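# Close the refrigerator with carton and bottles stored inside

## Task

Get the refrigerator door fully closed while the carton and all three bottles sit inside it, with each bottle upright. The result must hold without the robot keeping anything in place. It fails if a glass bottle drops a long way, if the door is slammed open or closed, or if the robot topples or finishes leaning.

## Robot and tools

ROBOT. A Hello Robot Stretch 3 with a single arm: a two-wheeled base (0.33 m long, 0.34 m wide), a lift on a mast, and a telescoping arm that reaches out to the robot's RIGHT side, ending in a wrist and a two-finger gripper. The base cannot slide sideways, so reaching further forward means driving. Turning in place pivots about a point between the drive wheels, 0.05 m behind the front edge. With the arm in and the wrist folded the turning sweep has radius 0.28 m; an unfolded level wrist pokes outside it.

FRAMES. Base frame: origin on the floor between the drive wheels, x forward, y left, z up. hand_pose is reported in it, at the point where closed fingertips meet. Odometry frame is the base frame as it was at the start; heading is positive to the left, -3.142 to 3.142, and counts wheel slip as motion.

execute_actions takes "actions", a list run in order (an empty list just reports state and images). Each action has "robot" (a command, a list of up to 8 commands run one after another, or {"stop": true}), optional "steps" (1 to 450 control steps at 30 per second) and optional "until" (ends the action early once all its conditions hold). {"steps": n} alone waits. One invalid value rejects the whole call and nothing runs.
A command may contain:
- "base": exactly one key. translate_m is a relative drive in metres from where the base is when the command starts, forward positive, magnitude at most 1. rotate_rad is a relative turn in place in radians, counter-clockwise (left) positive, magnitude at most 3.2.
- "joints": absolute targets by name; unnamed joints keep their targets. lift_m 0 to 1.1 (arm height in metres); arm_m 0 to 0.52 (extension, m); wrist_yaw_rad -1.345 to 4.42 (0 along the arm, positive swings toward the front, 3.0 folded over the base); wrist_pitch_rad -1.57 to 0.451 (negative tips fingertips down); wrist_roll_rad -2.911 to 2.911; gripper_m -0.089 to 0.179 (bigger is wider; real gap is 0.007 to 0.025 m less, zero below 0.007); head_pan_rad -3.953 to 1.73 (0 forward, positive left, -1.57 looks along the arm); head_tilt_rad -1.53 to 0.419 (negative looks down).
- "contact_limits": {"arm_m": effort %} (1 to 100) stopping the arm once it pushes that hard; lower is gentler, valid until arm_m's next command.
- In a list, {"pause_s": s} waits up to 15 s.
Base and joint motions begin together and keep running across later actions and while thinking. A new command overrides at once and discards leftovers of an older queue. Full base speed (0.30 m/s, 1.9 rad/s) only with lift_m under 0.30, arm_m under 0.03 and wrist_yaw_rad over 2.54; otherwise 0.10 m/s and 0.63 rad/s.
"until" example to wait for everything: {"robot": {"status": "ended"}} with steps 450. Other fields compare with [op, value], ops "=", "!=", "<", "<=", ">", ">=", e.g. "lift_m": [">", 0.3]; statuses take a word or ["!=", "moving"]. "any": {"status": "ended"} fires when any one motion or queue ends.

GRIPPER. Grip by sending a value below the object's width (lower squeezes more); release by sending at least 0.02 above where contact began. Neither the reading nor "done" proves something is held; check the images. Over-squeezing triggers a stall guard that weakens the grip, so heavy glass can slip.

WRIST SAFETY. Fold or unfold the wrist only with lift_m 0.32 to 0.95, wrist_pitch_rad -0.4, roll about 0; once folded the lift may go down to 0.25. With yaw below -0.4 keep pitch at -0.5 or lower.

RESULT LINES. base_status and joint_status: moving, done, off_target (resting short, may still push), contact_stop (lift or arm pushed hard and went slack), time_out, stopped, not_commanded, torque_fault (wrist servo off ~10 s, joint limp). The bracket after base_status shows distance travelled and goal. joint_goals, measured_speeds, motor_effort (percent, bracket = peak), refusals, queue (idle/running/done/dropped/stopped), queue_left. Lines starting refused:, dropped: or replaced: explain rejected or ended goals. robot.on_its_own reports goals the robot changed, slack or off joints, and a base lean. base_tilt gives forward/right lean in degrees. lidar_m: 12 distances for 30-degree sectors, 1st ahead, counting counter-clockwise, at 0.17 m height, blind to glass. wrist_depth_mm and head_depth_mm: 7x7 median depth grids. Each result ends with images from head_camera, nav_camera and wrist_camera.

zoom_image: "camera" (head_camera, nav_camera or wrist_camera) and "region" [x0, y0, x1, y1] in pixels of its latest image, at most 504x504.

finished_scene: "scene" is the number of the current scene; irreversible, call only after all motion has ended and the goal holds by itself.

AVOID. Open and close the door slowly; never let it swing hard. Keep glass bottles from falling or toppling. Pushing on something rigid with the gripper higher than about 0.45 m can tip the robot, as can a second push after a contact_stop, driving while holding or hooking something fixed, or snagging furniture (worst when reversing). If tilt appears, reverse the last move in small steps, pull the gripper free, and lower lift_m to about 0.2 if still leaning. Avoid prolonged wrist strain that cuts a servo. Loose objects may occasionally get nudged by outside forces.

Each tool is called after "Call:" as a command line: name --argument value for each argument, lists and objects as JSON in quotes; but a table of rows of numbers goes row by row, as --pt "numbers of a row", without its own name.

## Session

Call:
execute_actions --actions '[]'

Scene clock: 0.00 s.
robot.base_odometry: x=+0.000 y=+0.000 heading=+0.000 (m, m, rad; robot's odometry frame)
robot.turned_by_wheels: +0.000 (rad since the last result)
robot.turned_by_imu: +0.000 (rad since the last result)
robot.base_tilt: forward=+1.1 right=+1.0 (deg)
robot.lidar_m: 1.27 2.18 2.99 2.32 1.79 2.65 2.05 1.41 1.42 1.27 1.09 1.08
robot.head_depth_mm: 1215 1201 1195 1180 1172 1157 1148 / 1332 1317 1304 1290 1274 1258 1248 / 1471 1456 1438 1419 1404 1386 1377 / 1638 1618 1605 1584 1557 1540 1531 / 1801 1813 1802 1775 1742 1732 1711 / 1883 2114 2048 2008 2004 1961 1943 / 1886 2470 2440 2372 2343 2295 2216
robot.base_status: not_commanded
robot.joint_positions: lift_m=+0.561 arm_m=+0.003 wrist_yaw_rad=+2.837 wrist_pitch_rad=-0.629 wrist_roll_rad=-0.015 gripper_m=+0.037 head_pan_rad=+0.018 head_tilt_rad=+0.006
robot.joint_goals: lift_m=+0.561 arm_m=+0.003 wrist_yaw_rad=+2.837 wrist_pitch_rad=-0.629 wrist_roll_rad=-0.015 gripper_m=+0.037 head_pan_rad=+0.018 head_tilt_rad=+0.006
robot.joint_status: lift_m=not_commanded arm_m=not_commanded wrist_yaw_rad=not_commanded wrist_pitch_rad=not_commanded wrist_roll_rad=not_commanded gripper_m=not_commanded head_pan_rad=not_commanded head_tilt_rad=not_commanded
robot.measured_speeds: translate_m=+0.000 rotate_rad=+0.000 lift_m=+0.000 arm_m=+0.000 wrist_yaw_rad=+0.000 wrist_pitch_rad=+0.000 wrist_roll_rad=+0.000 head_pan_rad=+0.000 head_tilt_rad=+0.000
robot: refusals=0 queue=idle queue_left=0
robot.motor_effort: left_wheel=+0 right_wheel=+0 lift_m=+38 arm_m=+0 wrist_yaw_rad=+1 wrist_pitch_rad=+5 wrist_roll_rad=+0 gripper_m=+0 head_pan_rad=+0 head_tilt_rad=+3 (%)
robot.hand_pose: x=+0.0367 y=+0.0363 z=+0.5296 quat_wxyz=(+0.318, +0.693, +0.117, +0.637) (m; robot's base frame)
robot.wrist_depth_mm: - - - - - - - / - - - - - - - / - - - - - - - / 947 993 967 951 963 966 949 / 829 - 847 825 833 816 839 / 732 714 - 727 754 726 719 / 656 645 - 678 653 647 647
pictures: head_camera (sideways: a quarter turn clockwise sets it upright), nav_camera (sideways: a quarter turn counterclockwise sets it upright), wrist_camera
Images, in order (width x height): head_camera 896x504, nav_camera 672x504, wrist_camera 644x364.

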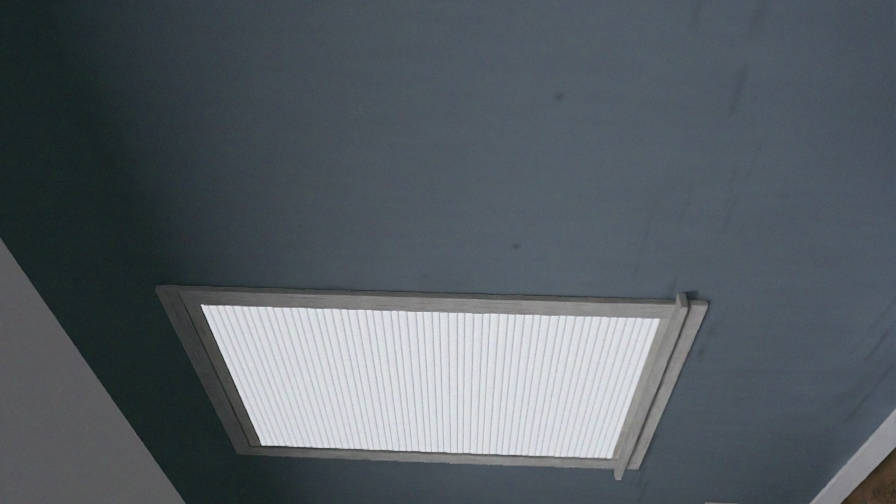

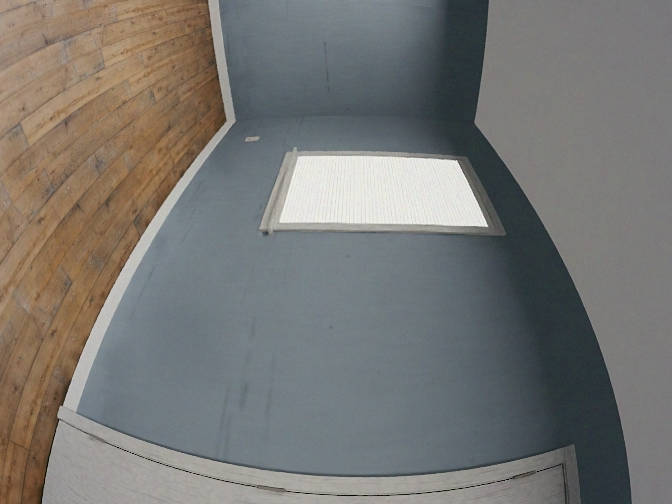

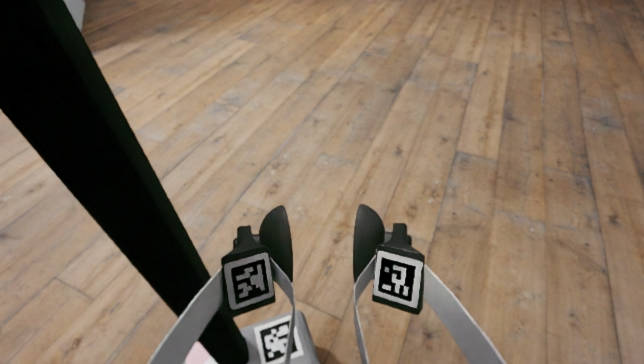

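Call:
execute_actions --actions '[{"robot":{"joints":{"head_pan_rad":1.7,"head_tilt_rad":-0.3,"lift_m":0.28,"wrist_pitch_rad":-0.4,"wrist_yaw_rad":3.0}},"steps":200,"until":{"robot":{"status":"ended"}}}]'

Scene clock: 3.63 s.
robot.base_odometry: x=+0.000 y=+0.000 heading=+0.000 (m, m, rad; robot's odometry frame)
robot.turned_by_wheels: +0.000 (rad since the last result)
robot.turned_by_imu: +0.001 (rad since the last result)
robot.base_tilt: forward=+1.2 right=+1.0 (deg)
robot.lidar_m: 1.27 2.17 2.98 2.32 1.79 2.65 2.05 1.41 1.42 1.27 1.09 1.08
robot.head_depth_mm: 3231 3346 3450 3599 2993 2123 1633 / 3408 3594 3695 3925 2959 2111 1626 / 3185 3373 3521 3707 2968 2108 1629 / 2951 3089 3286 3412 2948 2114 1632 / 2748 2874 2297 2353 2441 2020 1632 / 1617 2379 2451 2369 2432 2004 1633 / 2385 2443 2544 2641 - - -
robot.base_status: not_commanded
robot.joint_positions: lift_m=+0.280 arm_m=+0.003 wrist_yaw_rad=+2.997 wrist_pitch_rad=-0.420 wrist_roll_rad=-0.015 gripper_m=+0.037 head_pan_rad=+1.693 head_tilt_rad=-0.296
robot.joint_goals: lift_m=+0.280 arm_m=+0.003 wrist_yaw_rad=+3.000 wrist_pitch_rad=-0.400 wrist_roll_rad=-0.015 gripper_m=+0.037 head_pan_rad=+1.700 head_tilt_rad=-0.300
robot.joint_status: lift_m=done arm_m=not_commanded wrist_yaw_rad=done wrist_pitch_rad=done wrist_roll_rad=not_commanded gripper_m=not_commanded head_pan_rad=done head_tilt_rad=done
robot.measured_speeds: translate_m=+0.000 rotate_rad=+0.000 lift_m=+0.000 arm_m=+0.000 wrist_yaw_rad=+0.000 wrist_pitch_rad=+0.000 wrist_roll_rad=+0.000 head_pan_rad=+0.000 head_tilt_rad=+0.000
robot: refusals=0 queue=done queue_left=0
robot.motor_effort: left_wheel=-1(0) right_wheel=+0(1) lift_m=+25(38) arm_m=+0(1) wrist_yaw_rad=+3(4) wrist_pitch_rad=+8(8) wrist_roll_rad=+0(0) gripper_m=+0(0) head_pan_rad=+3(28) head_tilt_rad=-2(33) (%)
robot.hand_pose: x=+0.0111 y=+0.0741 z=+0.2927 quat_wxyz=(+0.197, +0.695, +0.099, +0.685) (m; robot's base frame)
robot.wrist_depth_mm: - - - - - - - / - - - - - - - / - - 988 996 995 959 965 / 768 741 756 746 757 745 736 / 613 606 - 605 612 605 591 / 514 513 - 521 518 501 498 / 451 - - - 433 432 429
pictures: head_camera (sideways: a quarter turn clockwise sets it upright), nav_camera (sideways: a quarter turn counterclockwise sets it upright), wrist_camera
camera_calibration (this result's frames):
head_camera: T_world_to_cam=[[0.0495301, -0.241711, -0.969083, 1.27512], [-0.982105, -0.188307, -0.00322758, 0.0129259], [-0.181705, 0.951901, -0.246713, 0.279086], [0, 0, 0, 1]] pos_world=[0.00024928, 0.0449816, 1.30459]
nav_camera: T_world_to_cam=[[-0.0477972, 0.33787, 0.939978, -1.18361], [0.991155, 0.132685, 0.00270654, 0.0438455], [-0.123807, 0.931793, -0.341223, 0.402133], [0, 0, 0, 1]] pos_world=[-0.0502443, 0.019385, 1.24967]
wrist_camera: T_world_to_cam=[[0.988332, -0.152279, -0.00315983, -0.000148102], [-0.0889271, -0.56007, -0.823659, 0.313305], [0.123656, 0.81433, -0.567077, 0.270734], [0, 0, 0, 1]] pos_world=[-0.00547029, -0.0450167, 0.411582]
Images, in order (width x height): head_camera 896x504, nav_camera 672x504, wrist_camera 644x364.

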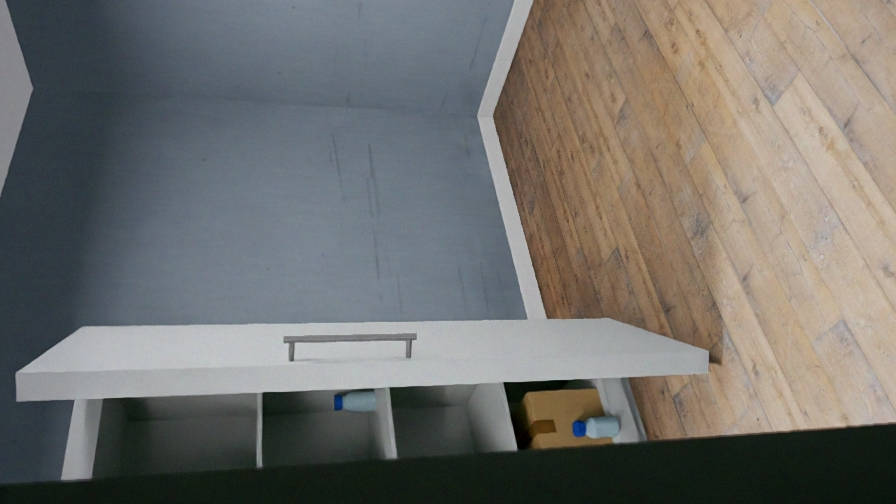

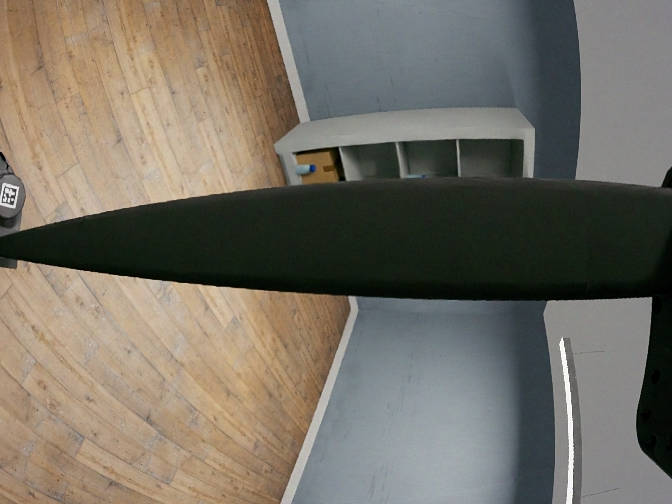

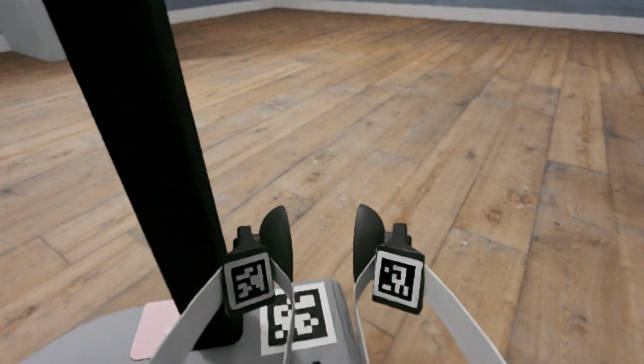

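Call:
execute_actions --actions '[{"robot":[{"base":{"rotate_rad":2.5},"joints":{"head_pan_rad":-0.7,"head_tilt_rad":-0.5}},{"base":{"translate_m":1.0}}],"steps":400,"until":{"robot":{"status":"ended"}}}]'

Scene clock: 11.70 s.
robot.base_odometry: x=-0.801 y=+0.599 heading=+2.500 (m, m, rad; robot's odometry frame)
robot.turned_by_wheels: +2.500 (rad since the last result)
robot.turned_by_imu: +2.544 (rad since the last result)
robot.base_tilt: forward=+1.2 right=+1.1 (deg)
robot.lidar_m: 1.66 1.80 1.64 1.22 1.77 1.98 2.08 2.26 3.15 3.12 1.13 1.33
robot.head_depth_mm: 1462 1561 1646 1758 1858 1619 1373 / 1624 1742 1796 1852 1801 1660 1377 / 1138 1236 1353 1495 1653 1676 1365 / 1261 1371 1485 1624 1795 1674 1367 / 1493 1620 1760 1901 2046 1669 1368 / 1476 1581 1694 1841 1970 1673 1375 / 1405 1505 1619 1736 1879 1672 1372
robot.base_status: done (translate_m +1.0000 of +1.0000)
robot.joint_positions: lift_m=+0.280 arm_m=+0.003 wrist_yaw_rad=+2.997 wrist_pitch_rad=-0.419 wrist_roll_rad=-0.015 gripper_m=+0.037 head_pan_rad=-0.693 head_tilt_rad=-0.494
robot.joint_goals: lift_m=+0.280 arm_m=+0.003 wrist_yaw_rad=+3.000 wrist_pitch_rad=-0.400 wrist_roll_rad=-0.015 gripper_m=+0.037 head_pan_rad=-0.700 head_tilt_rad=-0.500
robot.joint_status: lift_m=done arm_m=not_commanded wrist_yaw_rad=done wrist_pitch_rad=done wrist_roll_rad=not_commanded gripper_m=not_commanded head_pan_rad=done head_tilt_rad=done
robot.measured_speeds: translate_m=+0.000 rotate_rad=+0.000 lift_m=+0.000 arm_m=+0.000 wrist_yaw_rad=+0.000 wrist_pitch_rad=+0.000 wrist_roll_rad=+0.000 head_pan_rad=+0.000 head_tilt_rad=+0.000
robot: refusals=0 queue=done queue_left=0
robot.motor_effort: left_wheel=-4(14) right_wheel=+2(8) lift_m=+25(25) arm_m=-1(1) wrist_yaw_rad=+3(3) wrist_pitch_rad=+7(8) wrist_roll_rad=+0(0) gripper_m=+0(0) head_pan_rad=-3(28) head_tilt_rad=-4(27) (%)
robot.hand_pose: x=+0.0110 y=+0.0741 z=+0.2928 quat_wxyz=(+0.196, +0.695, +0.099, +0.685) (m; robot's base frame)
robot.wrist_depth_mm: - - - - - - - / - - - - - - - / - - - 997 968 995 938 / 750 742 772 746 750 752 740 / 626 609 - 593 609 594 592 / 509 511 - 525 523 499 501 / 452 - - - 434 434 429
pictures: head_camera (sideways: a quarter turn clockwise sets it upright), nav_camera (sideways: a quarter turn counterclockwise sets it upright), wrist_camera
camera_calibration (this result's frames):
head_camera: T_world_to_cam=[[-0.345053, 0.260852, -0.901607, 1.18943], [0.586074, 0.810194, 0.0101086, -0.0140014], [0.733113, -0.524921, -0.432439, 0.515212], [0, 0, 0, 1]] pos_world=[0.0409147, -0.0284768, 1.29534]
nav_camera: T_world_to_cam=[[0.403894, -0.32716, 0.854304, -1.0746], [-0.630039, -0.776563, 0.000478204, 0.0566363], [0.663265, -0.538438, -0.519773, 0.629672], [0, 0, 0, 1]] pos_world=[0.0520675, 0.0314555, 1.24529]
wrist_camera: T_world_to_cam=[[0.988433, -0.151628, -0.00316593, -0.000052148], [-0.0884785, -0.559567, -0.824049, 0.313518], [0.123177, 0.814797, -0.56651, 0.27057], [0, 0, 0, 1]] pos_world=[-0.00553698, -0.0450331, 0.411635]
Images, in order (width x height): head_camera 896x504, nav_camera 672x504, wrist_camera 644x364.

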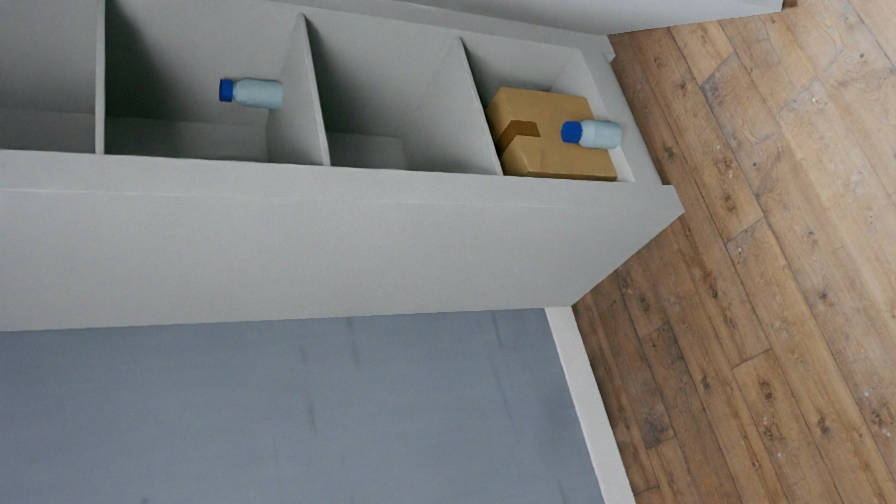

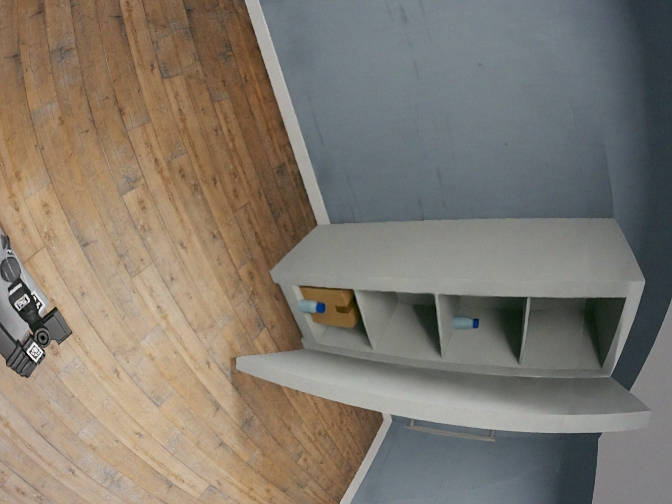

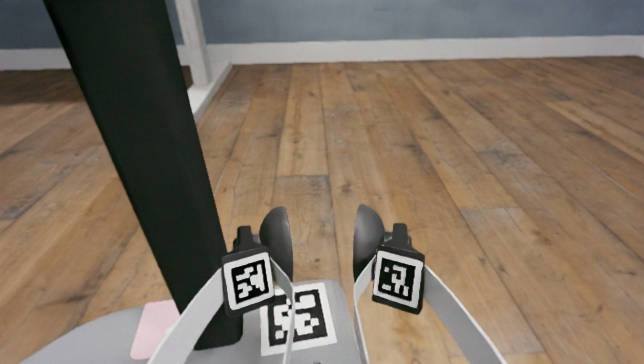

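Call:
zoom_image --camera "head_camera" --region '[440,0,840,240]'

Region (440, 0, 840, 240) of head_camera's 896x504 image, scaled by 1.260, with more detail than that image has; it fills the top 302 rows of this view, and the rest is white.

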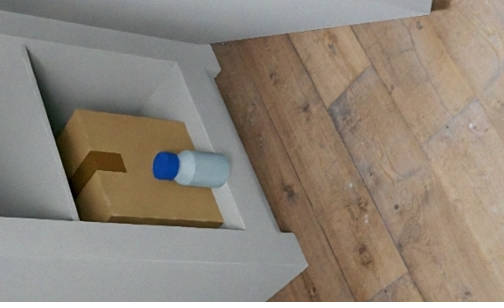

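Call:
execute_actions --actions '[{"robot":[{"base":{"rotate_rad":-0.82}},{"base":{"translate_m":0.75}},{"base":{"rotate_rad":1.57},"joints":{"head_pan_rad":-1.57,"head_tilt_rad":-0.8}},{"joints":{"lift_m":0.35}},{"joints":{"wrist_yaw_rad":0,"gripper_m":0.15}},{"joints":{"wrist_pitch_rad":0,"lift_m":0.2}}],"steps":450,"until":{"robot":{"status":"ended"}}},{"steps":200,"until":{"robot":{"status":"ended"}}}]'

Scene clock: 26.43 s.
robot.base_odometry: x=-0.883 y=+1.344 heading=-3.033 (m, m, rad; robot's odometry frame)
robot.turned_by_wheels: +0.750 (rad since the last result)
robot.turned_by_imu: +0.769 (rad since the last result)
robot.base_tilt: forward=+1.2 right=+1.0 (deg)
robot.lidar_m: 1.34 2.09 1.89 2.61 2.68 2.69 2.91 0.46 0.46 0.59 0.67 1.09
robot.head_depth_mm: 850 906 1039 1169 1257 1219 1124 / 924 902 1158 1197 1404 1334 1168 / 1029 906 1277 1135 1204 1315 1172 / 1030 869 767 1105 1032 1258 1174 / 509 568 647 768 969 1277 1176 / 506 603 746 972 1391 1350 1180 / 613 760 999 1318 1505 1348 1179
robot.base_status: done (rotate_rad +1.5699 of +1.5700)
robot.joint_positions: lift_m=+0.200 arm_m=+0.003 wrist_yaw_rad=+0.003 wrist_pitch_rad=-0.022 wrist_roll_rad=-0.015 gripper_m=+0.150 head_pan_rad=-1.563 head_tilt_rad=-0.790
robot.joint_goals: lift_m=+0.200 arm_m=+0.003 wrist_yaw_rad=+0.000 wrist_pitch_rad=+0.000 wrist_roll_rad=-0.015 gripper_m=+0.150 head_pan_rad=-1.570 head_tilt_rad=-0.800
robot.joint_status: lift_m=done arm_m=not_commanded wrist_yaw_rad=done wrist_pitch_rad=done wrist_roll_rad=not_commanded gripper_m=done head_pan_rad=done head_tilt_rad=done
robot.measured_speeds: translate_m=+0.000 rotate_rad=+0.000 lift_m=+0.000 arm_m=+0.000 wrist_yaw_rad=+0.000 wrist_pitch_rad=+0.000 wrist_roll_rad=+0.000 head_pan_rad=+0.000 head_tilt_rad=+0.000
robot: refusals=0 queue=done queue_left=0
robot.motor_effort: left_wheel=-4(15) right_wheel=+2(8) lift_m=+24(54) arm_m=-2(0) wrist_yaw_rad=-2(3) wrist_pitch_rad=+9(9) wrist_roll_rad=+0(0) gripper_m=+0(83) head_pan_rad=-2(28) head_tilt_rad=-6(37) (%)
robot.hand_pose: x=-0.0206 y=-0.4035 z=+0.3093 quat_wxyz=(+0.713, +0.009, -0.701, -0.007) (m; robot's base frame)
robot.wrist_depth_mm: 682 367 345 556 663 538 353 / 698 403 354 861 704 536 355 / 706 446 363 510 694 539 354 / 716 494 374 503 724 549 357 / 731 673 386 498 714 511 355 / 731 - 392 511 663 - 343 / 587 548 399 523 562 535 379
pictures: head_camera (sideways: a quarter turn clockwise sets it upright), nav_camera (sideways: a quarter turn counterclockwise sets it upright), wrist_camera
camera_calibration (this result's frames):
head_camera: T_world_to_cam=[[-0.0249146, 0.676143, -0.736349, 0.972017], [0.997229, 0.068453, 0.0291146, -0.0412456], [0.0700909, -0.733583, -0.675975, 0.8361], [0, 0, 0, 1]] pos_world=[0.00674564, -0.0410501, 1.28213]
nav_camera: T_world_to_cam=[[0.0120249, -0.746263, 0.665542, -0.826166], [-0.999822, -0.0186566, -0.00285469, 0.0632305], [0.0145471, -0.665389, -0.746355, 0.928369], [0, 0, 0, 1]] pos_world=[0.0596488, 0.00236865, 1.24292]
wrist_camera: T_world_to_cam=[[-0.999978, 0.00274003, -0.00598197, -0.0190578], [0.00641531, 0.204103, -0.978928, 0.415033], [-0.00146136, -0.978946, -0.204116, -0.165439], [0, 0, 0, 1]] pos_world=[-0.0219617, -0.246613, 0.372405]
Images, in order (width x height): head_camera 896x504, nav_camera 672x504, wrist_camera 644x364.

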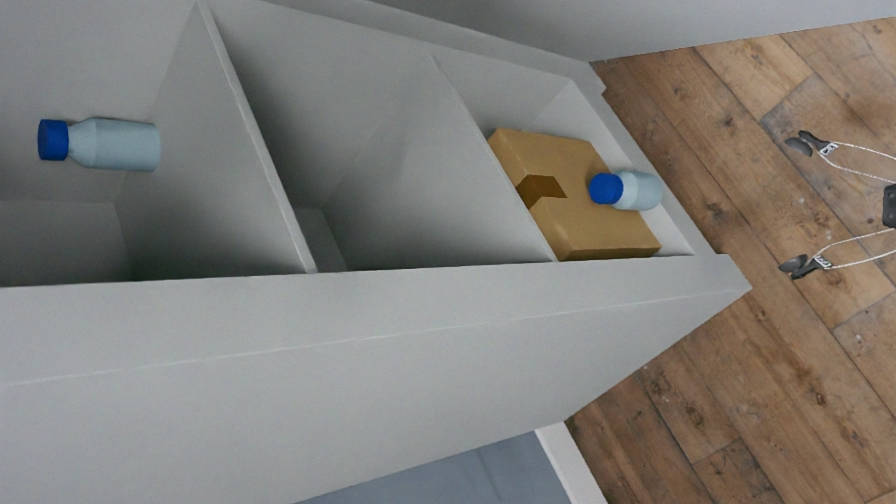

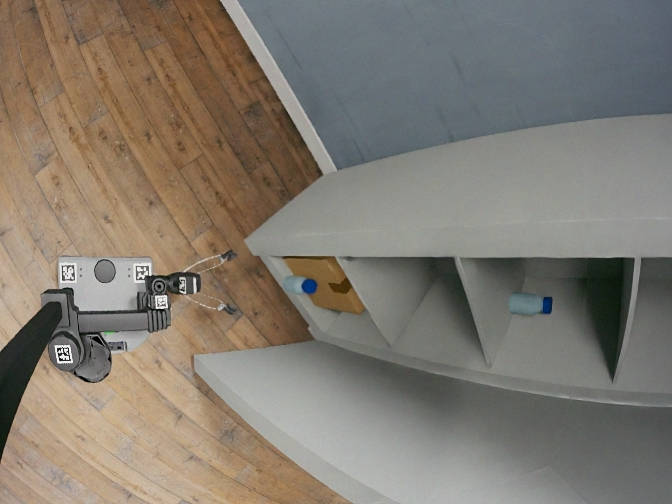

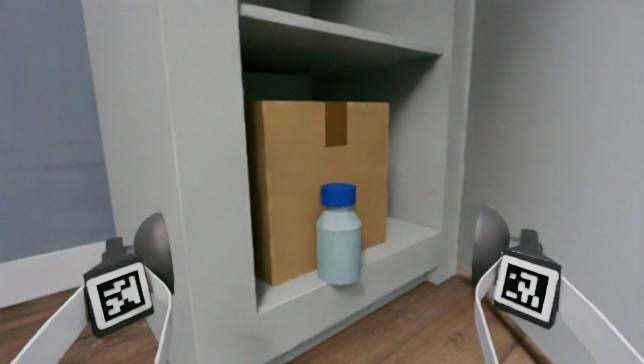

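Call:
execute_actions --actions '[{"robot":{"base":{"translate_m":-0.16},"joints":{"wrist_yaw_rad":0.5,"gripper_m":0.12,"lift_m":0.09,"arm_m":0.24}},"steps":450,"until":{"robot":{"status":"ended"}}}]'

Scene clock: 29.43 s.
robot.base_odometry: x=-0.724 y=+1.361 heading=-3.033 (m, m, rad; robot's odometry frame)
robot.turned_by_wheels: +0.000 (rad since the last result)
robot.turned_by_imu: +0.000 (rad since the last result)
robot.base_tilt: forward=+1.2 right=+1.0 (deg)
robot.lidar_m: 1.46 2.22 1.96 2.73 2.57 2.60 2.78 2.53 0.37 0.66 0.64 1.19
robot.head_depth_mm: 686 670 655 639 623 639 853 / 797 897 991 1100 1054 1008 965 / 875 932 1113 1231 1441 1337 1130 / 947 908 1280 1165 1249 1345 1150 / 1064 912 1325 1141 1166 1275 1174 / 1002 916 1236 1080 978 1267 1175 / 933 621 671 780 1319 1349 1180
robot.base_status: done (translate_m -0.1600 of -0.1600)
robot.joint_positions: lift_m=+0.090 arm_m=+0.240 wrist_yaw_rad=+0.498 wrist_pitch_rad=-0.021 wrist_roll_rad=-0.015 gripper_m=+0.120 head_pan_rad=-1.563 head_tilt_rad=-0.790
robot.joint_goals: lift_m=+0.090 arm_m=+0.240 wrist_yaw_rad=+0.500 wrist_pitch_rad=+0.000 wrist_roll_rad=-0.015 gripper_m=+0.120 head_pan_rad=-1.570 head_tilt_rad=-0.800
robot.joint_status: lift_m=done arm_m=done wrist_yaw_rad=done wrist_pitch_rad=done wrist_roll_rad=not_commanded gripper_m=done head_pan_rad=done head_tilt_rad=done
robot.measured_speeds: translate_m=+0.000 rotate_rad=+0.000 lift_m=+0.000 arm_m=+0.000 wrist_yaw_rad=+0.000 wrist_pitch_rad=+0.000 wrist_roll_rad=+0.000 head_pan_rad=+0.000 head_tilt_rad=+0.000
robot: refusals=0 queue=done queue_left=0
robot.motor_effort: left_wheel=-4(12) right_wheel=+2(3) lift_m=+24(24) arm_m=+5(5) wrist_yaw_rad=+2(4) wrist_pitch_rad=+8(9) wrist_roll_rad=+0(0) gripper_m=+1(82) head_pan_rad=-2(3) head_tilt_rad=-7(7) (%)
robot.hand_pose: x=+0.1006 y=-0.6094 z=+0.1995 quat_wxyz=(+0.693, +0.180, -0.678, +0.168) (m; robot's base frame)
robot.wrist_depth_mm: 199 206 415 271 289 309 378 / 205 211 390 281 298 317 379 / 210 218 366 285 249 329 381 / 453 224 343 293 247 346 388 / 665 229 349 301 248 348 359 / 507 232 274 272 282 - 333 / 409 247 263 277 299 358 369
pictures: head_camera (sideways: a quarter turn clockwise sets it upright), nav_camera (sideways: a quarter turn counterclockwise sets it upright), wrist_camera
camera_calibration (this result's frames):
head_camera: T_world_to_cam=[[-0.0249147, 0.676143, -0.736349, 0.972016], [0.997229, 0.0684532, 0.0291146, -0.0412456], [0.0700911, -0.733583, -0.675976, 0.8361], [0, 0, 0, 1]] pos_world=[0.00674565, -0.0410501, 1.28213]
nav_camera: T_world_to_cam=[[0.0120251, -0.746263, 0.665542, -0.826166], [-0.999822, -0.0186568, -0.00285469, 0.0632305], [0.0145472, -0.665389, -0.746355, 0.928369], [0, 0, 0, 1]] pos_world=[0.0596488, 0.00236867, 1.24292]
wrist_camera: T_world_to_cam=[[-0.88145, -0.472239, -0.00598717, -0.199249], [-0.0908285, 0.181948, -0.979104, 0.345133], [0.46346, -0.862488, -0.203271, -0.365227], [0, 0, 0, 1]] pos_world=[0.024988, -0.471894, 0.262488]
Images, in order (width x height): head_camera 896x504, nav_camera 672x504, wrist_camera 644x364.

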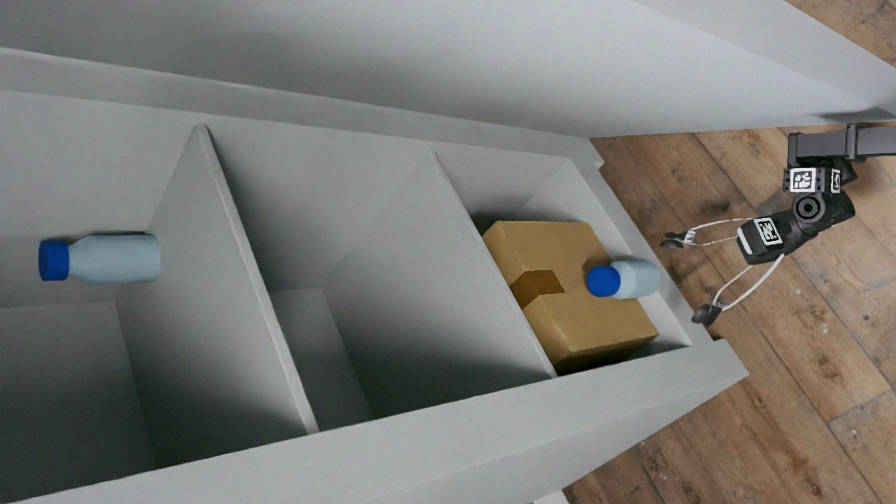

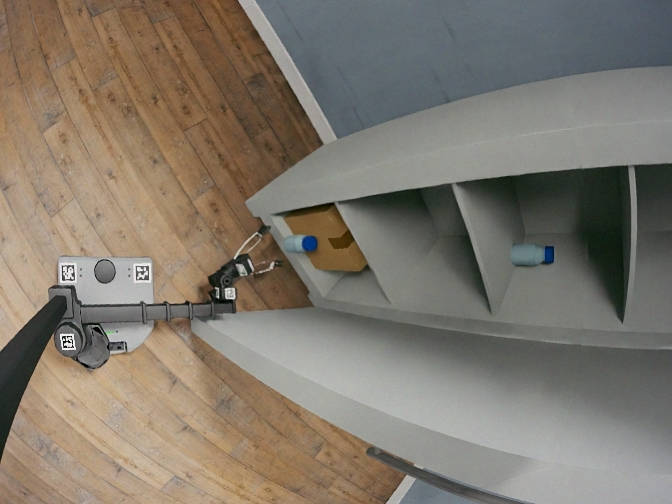

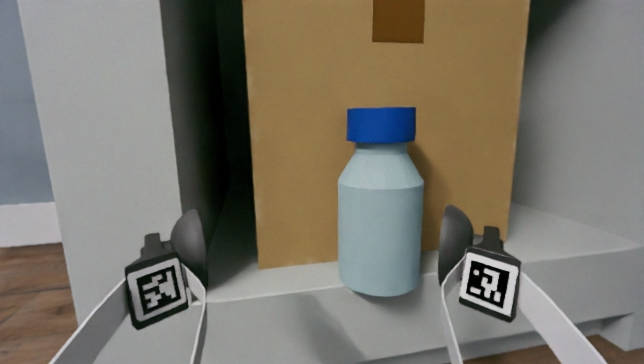

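Call:
execute_actions --actions '[{"robot":[{"base":{"translate_m":-0.028},"joints":{"lift_m":0.065}},{"joints":{"arm_m":0.30}},{"base":{"translate_m":0.018},"joints":{"arm_m":0.333}}],"steps":450,"until":{"robot":{"status":"ended"}}}]'

Scene clock: 36.67 s.
robot.base_odometry: x=-0.714 y=+1.362 heading=-3.033 (m, m, rad; robot's odometry frame)
robot.turned_by_wheels: +0.000 (rad since the last result)
robot.turned_by_imu: +0.002 (rad since the last result)
robot.base_tilt: forward=+1.2 right=+1.0 (deg)
robot.lidar_m: 1.47 2.23 1.96 2.73 2.57 2.59 2.77 2.52 0.36 0.62 0.65 1.19
robot.head_depth_mm: 641 628 614 598 583 619 1107 / 790 877 977 1031 990 944 908 / 866 926 1097 1227 1443 1366 1154 / 932 911 1277 1171 1273 1343 1176 / 1064 912 1328 1138 1161 1293 1175 / 1009 918 1261 1114 995 1249 1176 / 945 842 685 777 1236 1354 1181
robot.base_status: done (translate_m +0.0180 of +0.0180)
robot.joint_positions: lift_m=+0.065 arm_m=+0.333 wrist_yaw_rad=+0.498 wrist_pitch_rad=-0.021 wrist_roll_rad=-0.015 gripper_m=+0.120 head_pan_rad=-1.563 head_tilt_rad=-0.790
robot.joint_goals: lift_m=+0.065 arm_m=+0.333 wrist_yaw_rad=+0.500 wrist_pitch_rad=+0.000 wrist_roll_rad=-0.015 gripper_m=+0.120 head_pan_rad=-1.570 head_tilt_rad=-0.800
robot.joint_status: lift_m=done arm_m=done wrist_yaw_rad=done wrist_pitch_rad=done wrist_roll_rad=not_commanded gripper_m=done head_pan_rad=done head_tilt_rad=done
robot.measured_speeds: translate_m=+0.000 rotate_rad=+0.000 lift_m=+0.000 arm_m=+0.000 wrist_yaw_rad=+0.000 wrist_pitch_rad=+0.000 wrist_roll_rad=+0.000 head_pan_rad=+0.000 head_tilt_rad=+0.000
robot: refusals=0 queue=done queue_left=0
robot.motor_effort: left_wheel=-5(10) right_wheel=+2(5) lift_m=+24(26) arm_m=+5(7) wrist_yaw_rad=+3(2) wrist_pitch_rad=+8(8) wrist_roll_rad=+0(0) gripper_m=+0(0) head_pan_rad=-3(2) head_tilt_rad=-6(6) (%)
robot.hand_pose: x=+0.1006 y=-0.7024 z=+0.1745 quat_wxyz=(+0.693, +0.180, -0.678, +0.168) (m; robot's base frame)
robot.wrist_depth_mm: 222 190 197 208 221 235 312 / 218 198 201 156 229 243 313 / 213 205 209 165 237 253 318 / 210 254 212 159 243 261 320 / 207 271 221 163 249 284 299 / 199 242 210 169 217 - 244 / 181 180 189 199 216 232 257
pictures: head_camera (sideways: a quarter turn clockwise sets it upright), nav_camera (sideways: a quarter turn counterclockwise sets it upright), wrist_camera
camera_calibration (this result's frames):
head_camera: T_world_to_cam=[[-0.0249148, 0.676143, -0.736349, 0.972016], [0.997229, 0.0684534, 0.0291146, -0.0412456], [0.0700912, -0.733583, -0.675976, 0.8361], [0, 0, 0, 1]] pos_world=[0.00674566, -0.0410501, 1.28213]
nav_camera: T_world_to_cam=[[0.0120252, -0.746263, 0.665542, -0.826166], [-0.999822, -0.0186569, -0.00285469, 0.0632305], [0.0145473, -0.665389, -0.746355, 0.928369], [0, 0, 0, 1]] pos_world=[0.0596488, 0.00236867, 1.24292]
wrist_camera: T_world_to_cam=[[-0.88145, -0.472239, -0.005987, -0.243314], [-0.0908276, 0.181946, -0.979105, 0.337577], [0.463461, -0.862488, -0.203268, -0.450515], [0, 0, 0, 1]] pos_world=[0.024988, -0.564887, 0.237491]
Images, in order (width x height): head_camera 896x504, nav_camera 672x504, wrist_camera 644x364.

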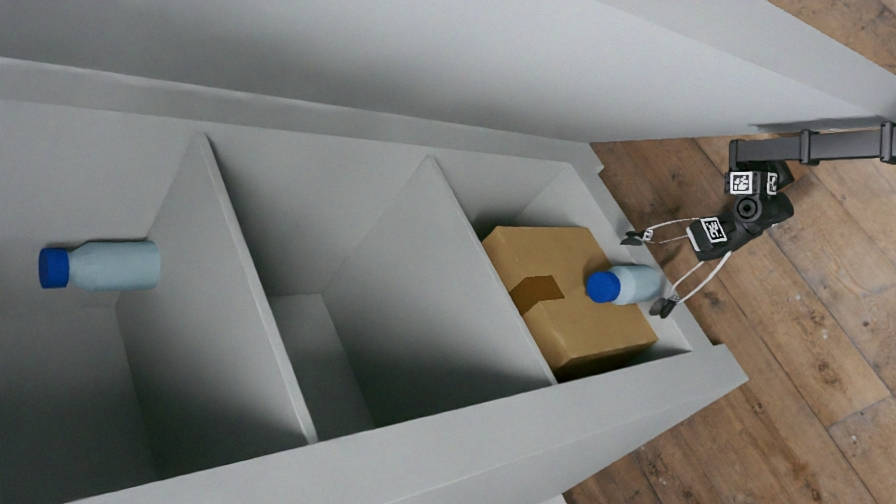

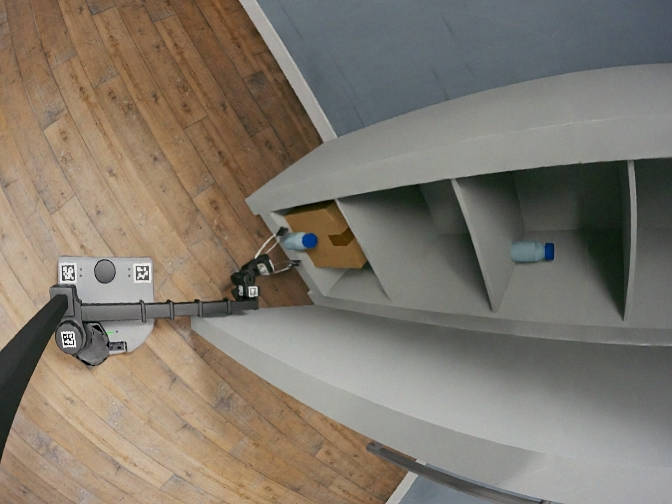

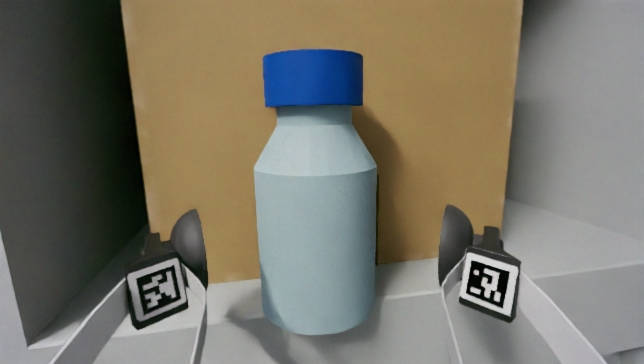

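Call:
execute_actions --actions '[{"robot":[{"base":{"translate_m":0.02},"joints":{"arm_m":0.362}},{"joints":{"gripper_m":0.02}},{"joints":{"lift_m":0.085}},{"joints":{"arm_m":0.27}},{"joints":{"lift_m":0.5}}],"steps":450,"until":{"robot":{"status":"ended"}}},{"steps":200,"until":{"robot":{"status":"ended"}}}]'

Scene clock: 46.17 s.
robot.base_odometry: x=-0.734 y=+1.360 heading=-3.033 (m, m, rad; robot's odometry frame)
robot.turned_by_wheels: +0.000 (rad since the last result)
robot.turned_by_imu: +0.002 (rad since the last result)
robot.base_tilt: forward=+1.2 right=+1.0 (deg)
robot.lidar_m: 1.45 2.21 1.95 2.73 2.58 2.59 2.79 2.54 0.37 0.70 0.63 1.18
robot.head_depth_mm: 728 713 696 680 662 651 806 / 797 889 1007 1141 1065 1230 1165 / 884 936 1120 1212 1408 1316 1169 / 946 907 1282 1167 1212 1317 1170 / 1063 912 1316 1138 1151 1279 1173 / 993 914 772 864 966 1268 1179 / 912 604 663 787 1403 1345 1176
robot.base_status: done (translate_m +0.0200 of +0.0200)
robot.joint_positions: lift_m=+0.499 arm_m=+0.270 wrist_yaw_rad=+0.498 wrist_pitch_rad=-0.066 wrist_roll_rad=-0.015 gripper_m=+0.021 head_pan_rad=-1.563 head_tilt_rad=-0.790
robot.joint_goals: lift_m=+0.500 arm_m=+0.270 wrist_yaw_rad=+0.500 wrist_pitch_rad=+0.000 wrist_roll_rad=-0.015 gripper_m=+0.020 head_pan_rad=-1.570 head_tilt_rad=-0.800
robot.joint_status: lift_m=done arm_m=done wrist_yaw_rad=done wrist_pitch_rad=done wrist_roll_rad=not_commanded gripper_m=done head_pan_rad=done head_tilt_rad=done
robot.measured_speeds: translate_m=+0.000 rotate_rad=+0.000 lift_m=+0.000 arm_m=+0.000 wrist_yaw_rad=+0.000 wrist_pitch_rad=+0.000 wrist_roll_rad=+0.000 head_pan_rad=+0.000 head_tilt_rad=+0.000
robot: refusals=0 queue=done queue_left=0
robot.motor_effort: left_wheel=-4(6) right_wheel=+3(5) lift_m=+55(56) arm_m=-4(4) wrist_yaw_rad=+2(2) wrist_pitch_rad=+25(25) wrist_roll_rad=+0(0) gripper_m=-18(93) head_pan_rad=-2(2) head_tilt_rad=-6(7) (%)
robot.hand_pose: x=+0.0999 y=-0.6385 z=+0.5973 quat_wxyz=(+0.696, +0.196, -0.674, +0.153) (m; robot's base frame)
robot.wrist_depth_mm: 170 201 574 599 650 490 365 / 175 196 591 119 678 501 368 / 182 190 618 128 697 508 370 / 187 197 417 121 595 510 377 / 194 203 223 122 136 403 366 / 201 210 140 127 139 329 353 / 212 217 257 131 364 463 388
pictures: head_camera (sideways: a quarter turn clockwise sets it upright), nav_camera (sideways: a quarter turn counterclockwise sets it upright), wrist_camera
camera_calibration (this result's frames):
head_camera: T_world_to_cam=[[-0.0249146, 0.676143, -0.736349, 0.972017], [0.997229, 0.068453, 0.0291146, -0.0412456], [0.0700909, -0.733583, -0.675975, 0.8361], [0, 0, 0, 1]] pos_world=[0.00674564, -0.0410501, 1.28213]
nav_camera: T_world_to_cam=[[0.0120249, -0.746263, 0.665542, -0.826166], [-0.999822, -0.0186566, -0.00285469, 0.0632305], [0.0145471, -0.665389, -0.746355, 0.928368], [0, 0, 0, 1]] pos_world=[0.0596488, 0.00236864, 1.24292]
wrist_camera: T_world_to_cam=[[-0.881557, -0.472043, -0.00571859, -0.211308], [-0.111442, 0.219862, -0.969145, 0.76013], [0.458735, -0.853719, -0.246426, -0.277328], [0, 0, 0, 1]] pos_world=[0.0256498, -0.50363, 0.667127]
Images, in order (width x height): head_camera 896x504, nav_camera 672x504, wrist_camera 644x364.

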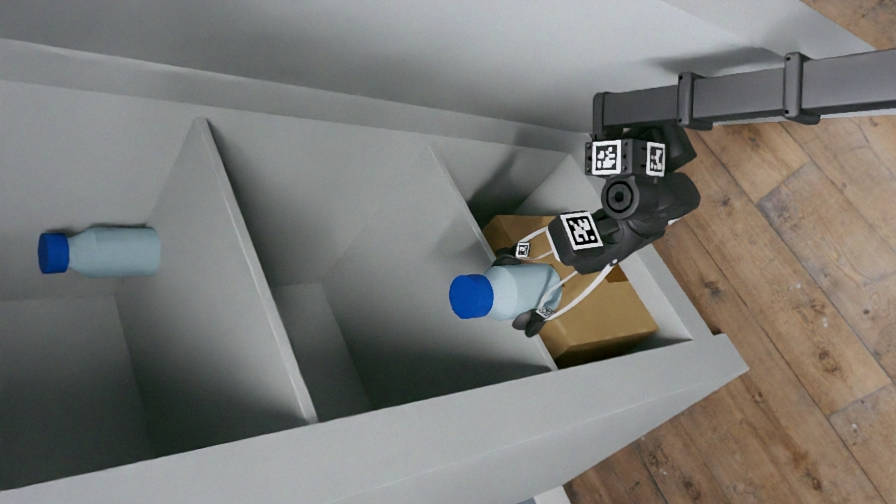

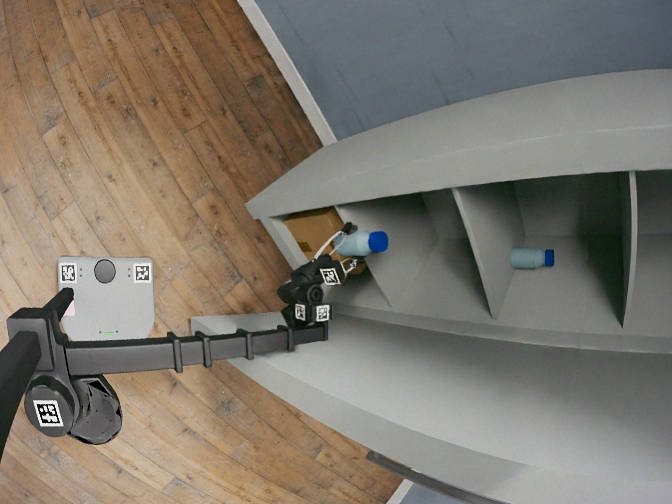

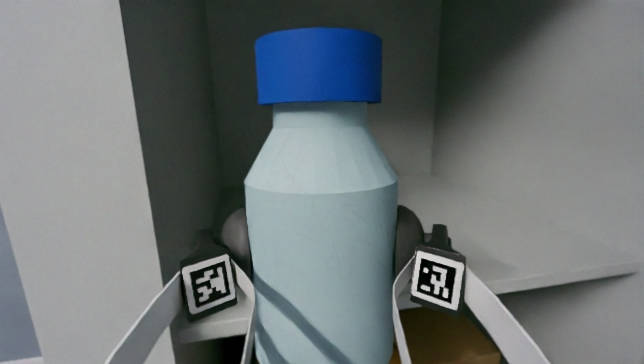

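Call:
execute_actions --actions '[{"robot":[{"joints":{"arm_m":0.51}},{"base":{"translate_m":0.07}},{"joints":{"lift_m":0.47}}],"steps":450,"until":{"robot":{"status":"ended"}}}]'

Scene clock: 51.87 s.
robot.base_odometry: x=-0.803 y=+1.353 heading=-3.033 (m, m, rad; robot's odometry frame)
robot.turned_by_wheels: +0.000 (rad since the last result)
robot.turned_by_imu: +0.001 (rad since the last result)
robot.base_tilt: forward=+1.2 right=+1.1 (deg)
robot.lidar_m: 1.40 2.16 1.92 2.67 2.63 2.64 2.85 2.60 0.41 0.63 0.61 1.14
robot.head_depth_mm: 789 878 973 961 937 910 892 / 860 909 1059 1193 1352 1254 1151 / 932 905 1216 1194 1364 1342 1173 / 1056 907 1319 1077 1184 1294 1178 / 1014 911 1024 1080 997 1237 1172 / 543 588 660 773 1040 1316 1175 / 498 574 743 1079 1501 1355 1175
robot.base_status: done (translate_m +0.0700 of +0.0700)
robot.joint_positions: lift_m=+0.470 arm_m=+0.510 wrist_yaw_rad=+0.498 wrist_pitch_rad=-0.066 wrist_roll_rad=-0.015 gripper_m=+0.021 head_pan_rad=-1.563 head_tilt_rad=-0.790
robot.joint_goals: lift_m=+0.470 arm_m=+0.510 wrist_yaw_rad=+0.500 wrist_pitch_rad=+0.000 wrist_roll_rad=-0.015 gripper_m=+0.020 head_pan_rad=-1.570 head_tilt_rad=-0.800
robot.joint_status: lift_m=done arm_m=done wrist_yaw_rad=done wrist_pitch_rad=done wrist_roll_rad=not_commanded gripper_m=done head_pan_rad=done head_tilt_rad=done
robot.measured_speeds: translate_m=+0.000 rotate_rad=+0.000 lift_m=+0.000 arm_m=+0.000 wrist_yaw_rad=+0.000 wrist_pitch_rad=+0.000 wrist_roll_rad=+0.000 head_pan_rad=+0.000 head_tilt_rad=+0.000
robot: refusals=0 queue=done queue_left=0
robot.motor_effort: left_wheel=-4(3) right_wheel=+2(7) lift_m=+28(54) arm_m=+4(5) wrist_yaw_rad=+2(2) wrist_pitch_rad=+25(25) wrist_roll_rad=+0(0) gripper_m=-19(18) head_pan_rad=-2(1) head_tilt_rad=-6(6) (%)
robot.hand_pose: x=+0.0999 y=-0.8780 z=+0.5680 quat_wxyz=(+0.696, +0.196, -0.674, +0.153) (m; robot's base frame)
robot.wrist_depth_mm: 289 355 370 382 415 370 271 / 284 364 381 119 432 371 273 / 278 379 398 128 450 377 276 / 276 393 405 121 459 384 281 / 268 345 228 123 136 327 283 / 237 249 140 127 139 240 236 / 193 193 183 131 180 187 186
pictures: head_camera (sideways: a quarter turn clockwise sets it upright), nav_camera (sideways: a quarter turn counterclockwise sets it upright), wrist_camera
camera_calibration (this result's frames):
head_camera: T_world_to_cam=[[-0.0249145, 0.676143, -0.736349, 0.972017], [0.997229, 0.0684529, 0.0291146, -0.0412456], [0.0700908, -0.733583, -0.675975, 0.8361], [0, 0, 0, 1]] pos_world=[0.00674564, -0.0410501, 1.28213]
nav_camera: T_world_to_cam=[[0.0120248, -0.746263, 0.665542, -0.826166], [-0.999822, -0.0186564, -0.00285468, 0.0632305], [0.014547, -0.665389, -0.746355, 0.928368], [0, 0, 0, 1]] pos_world=[0.0596488, 0.00236863, 1.24292]
wrist_camera: T_world_to_cam=[[-0.881453, -0.472236, -0.0057164, -0.324643], [-0.111632, 0.220097, -0.96907, 0.784598], [0.458888, -0.853552, -0.246721, -0.488671], [0, 0, 0, 1]] pos_world=[0.0256736, -0.743102, 0.637909]
Images, in order (width x height): head_camera 896x504, nav_camera 672x504, wrist_camera 644x364.

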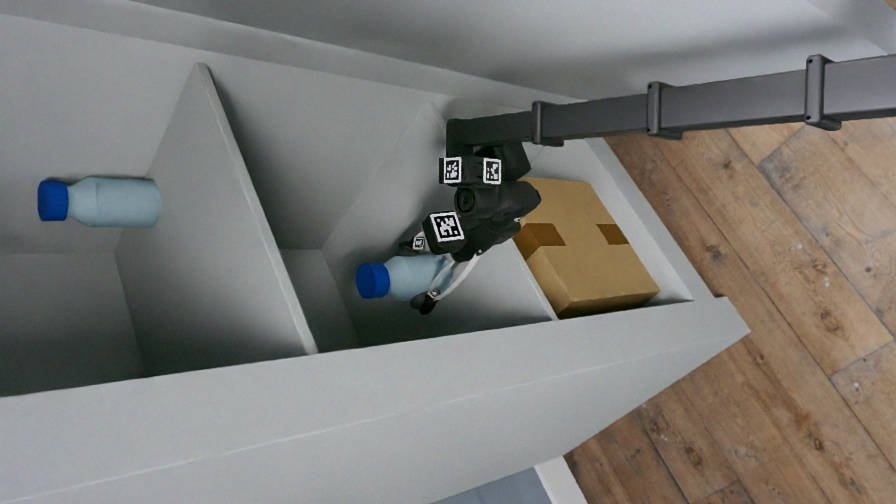

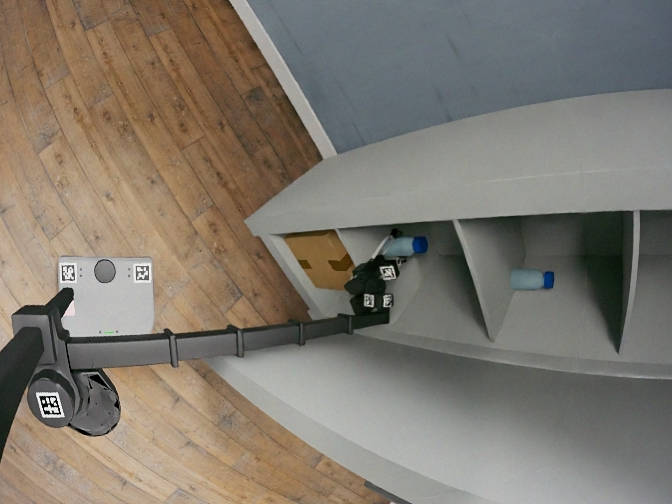

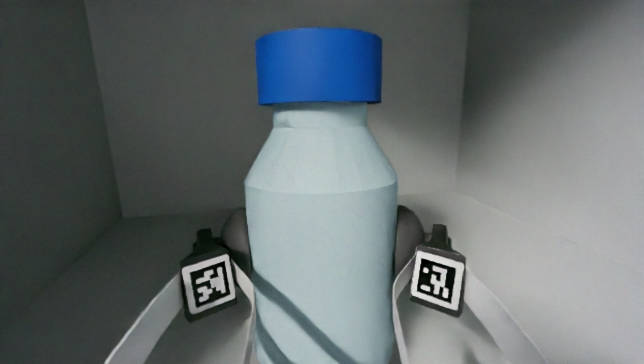

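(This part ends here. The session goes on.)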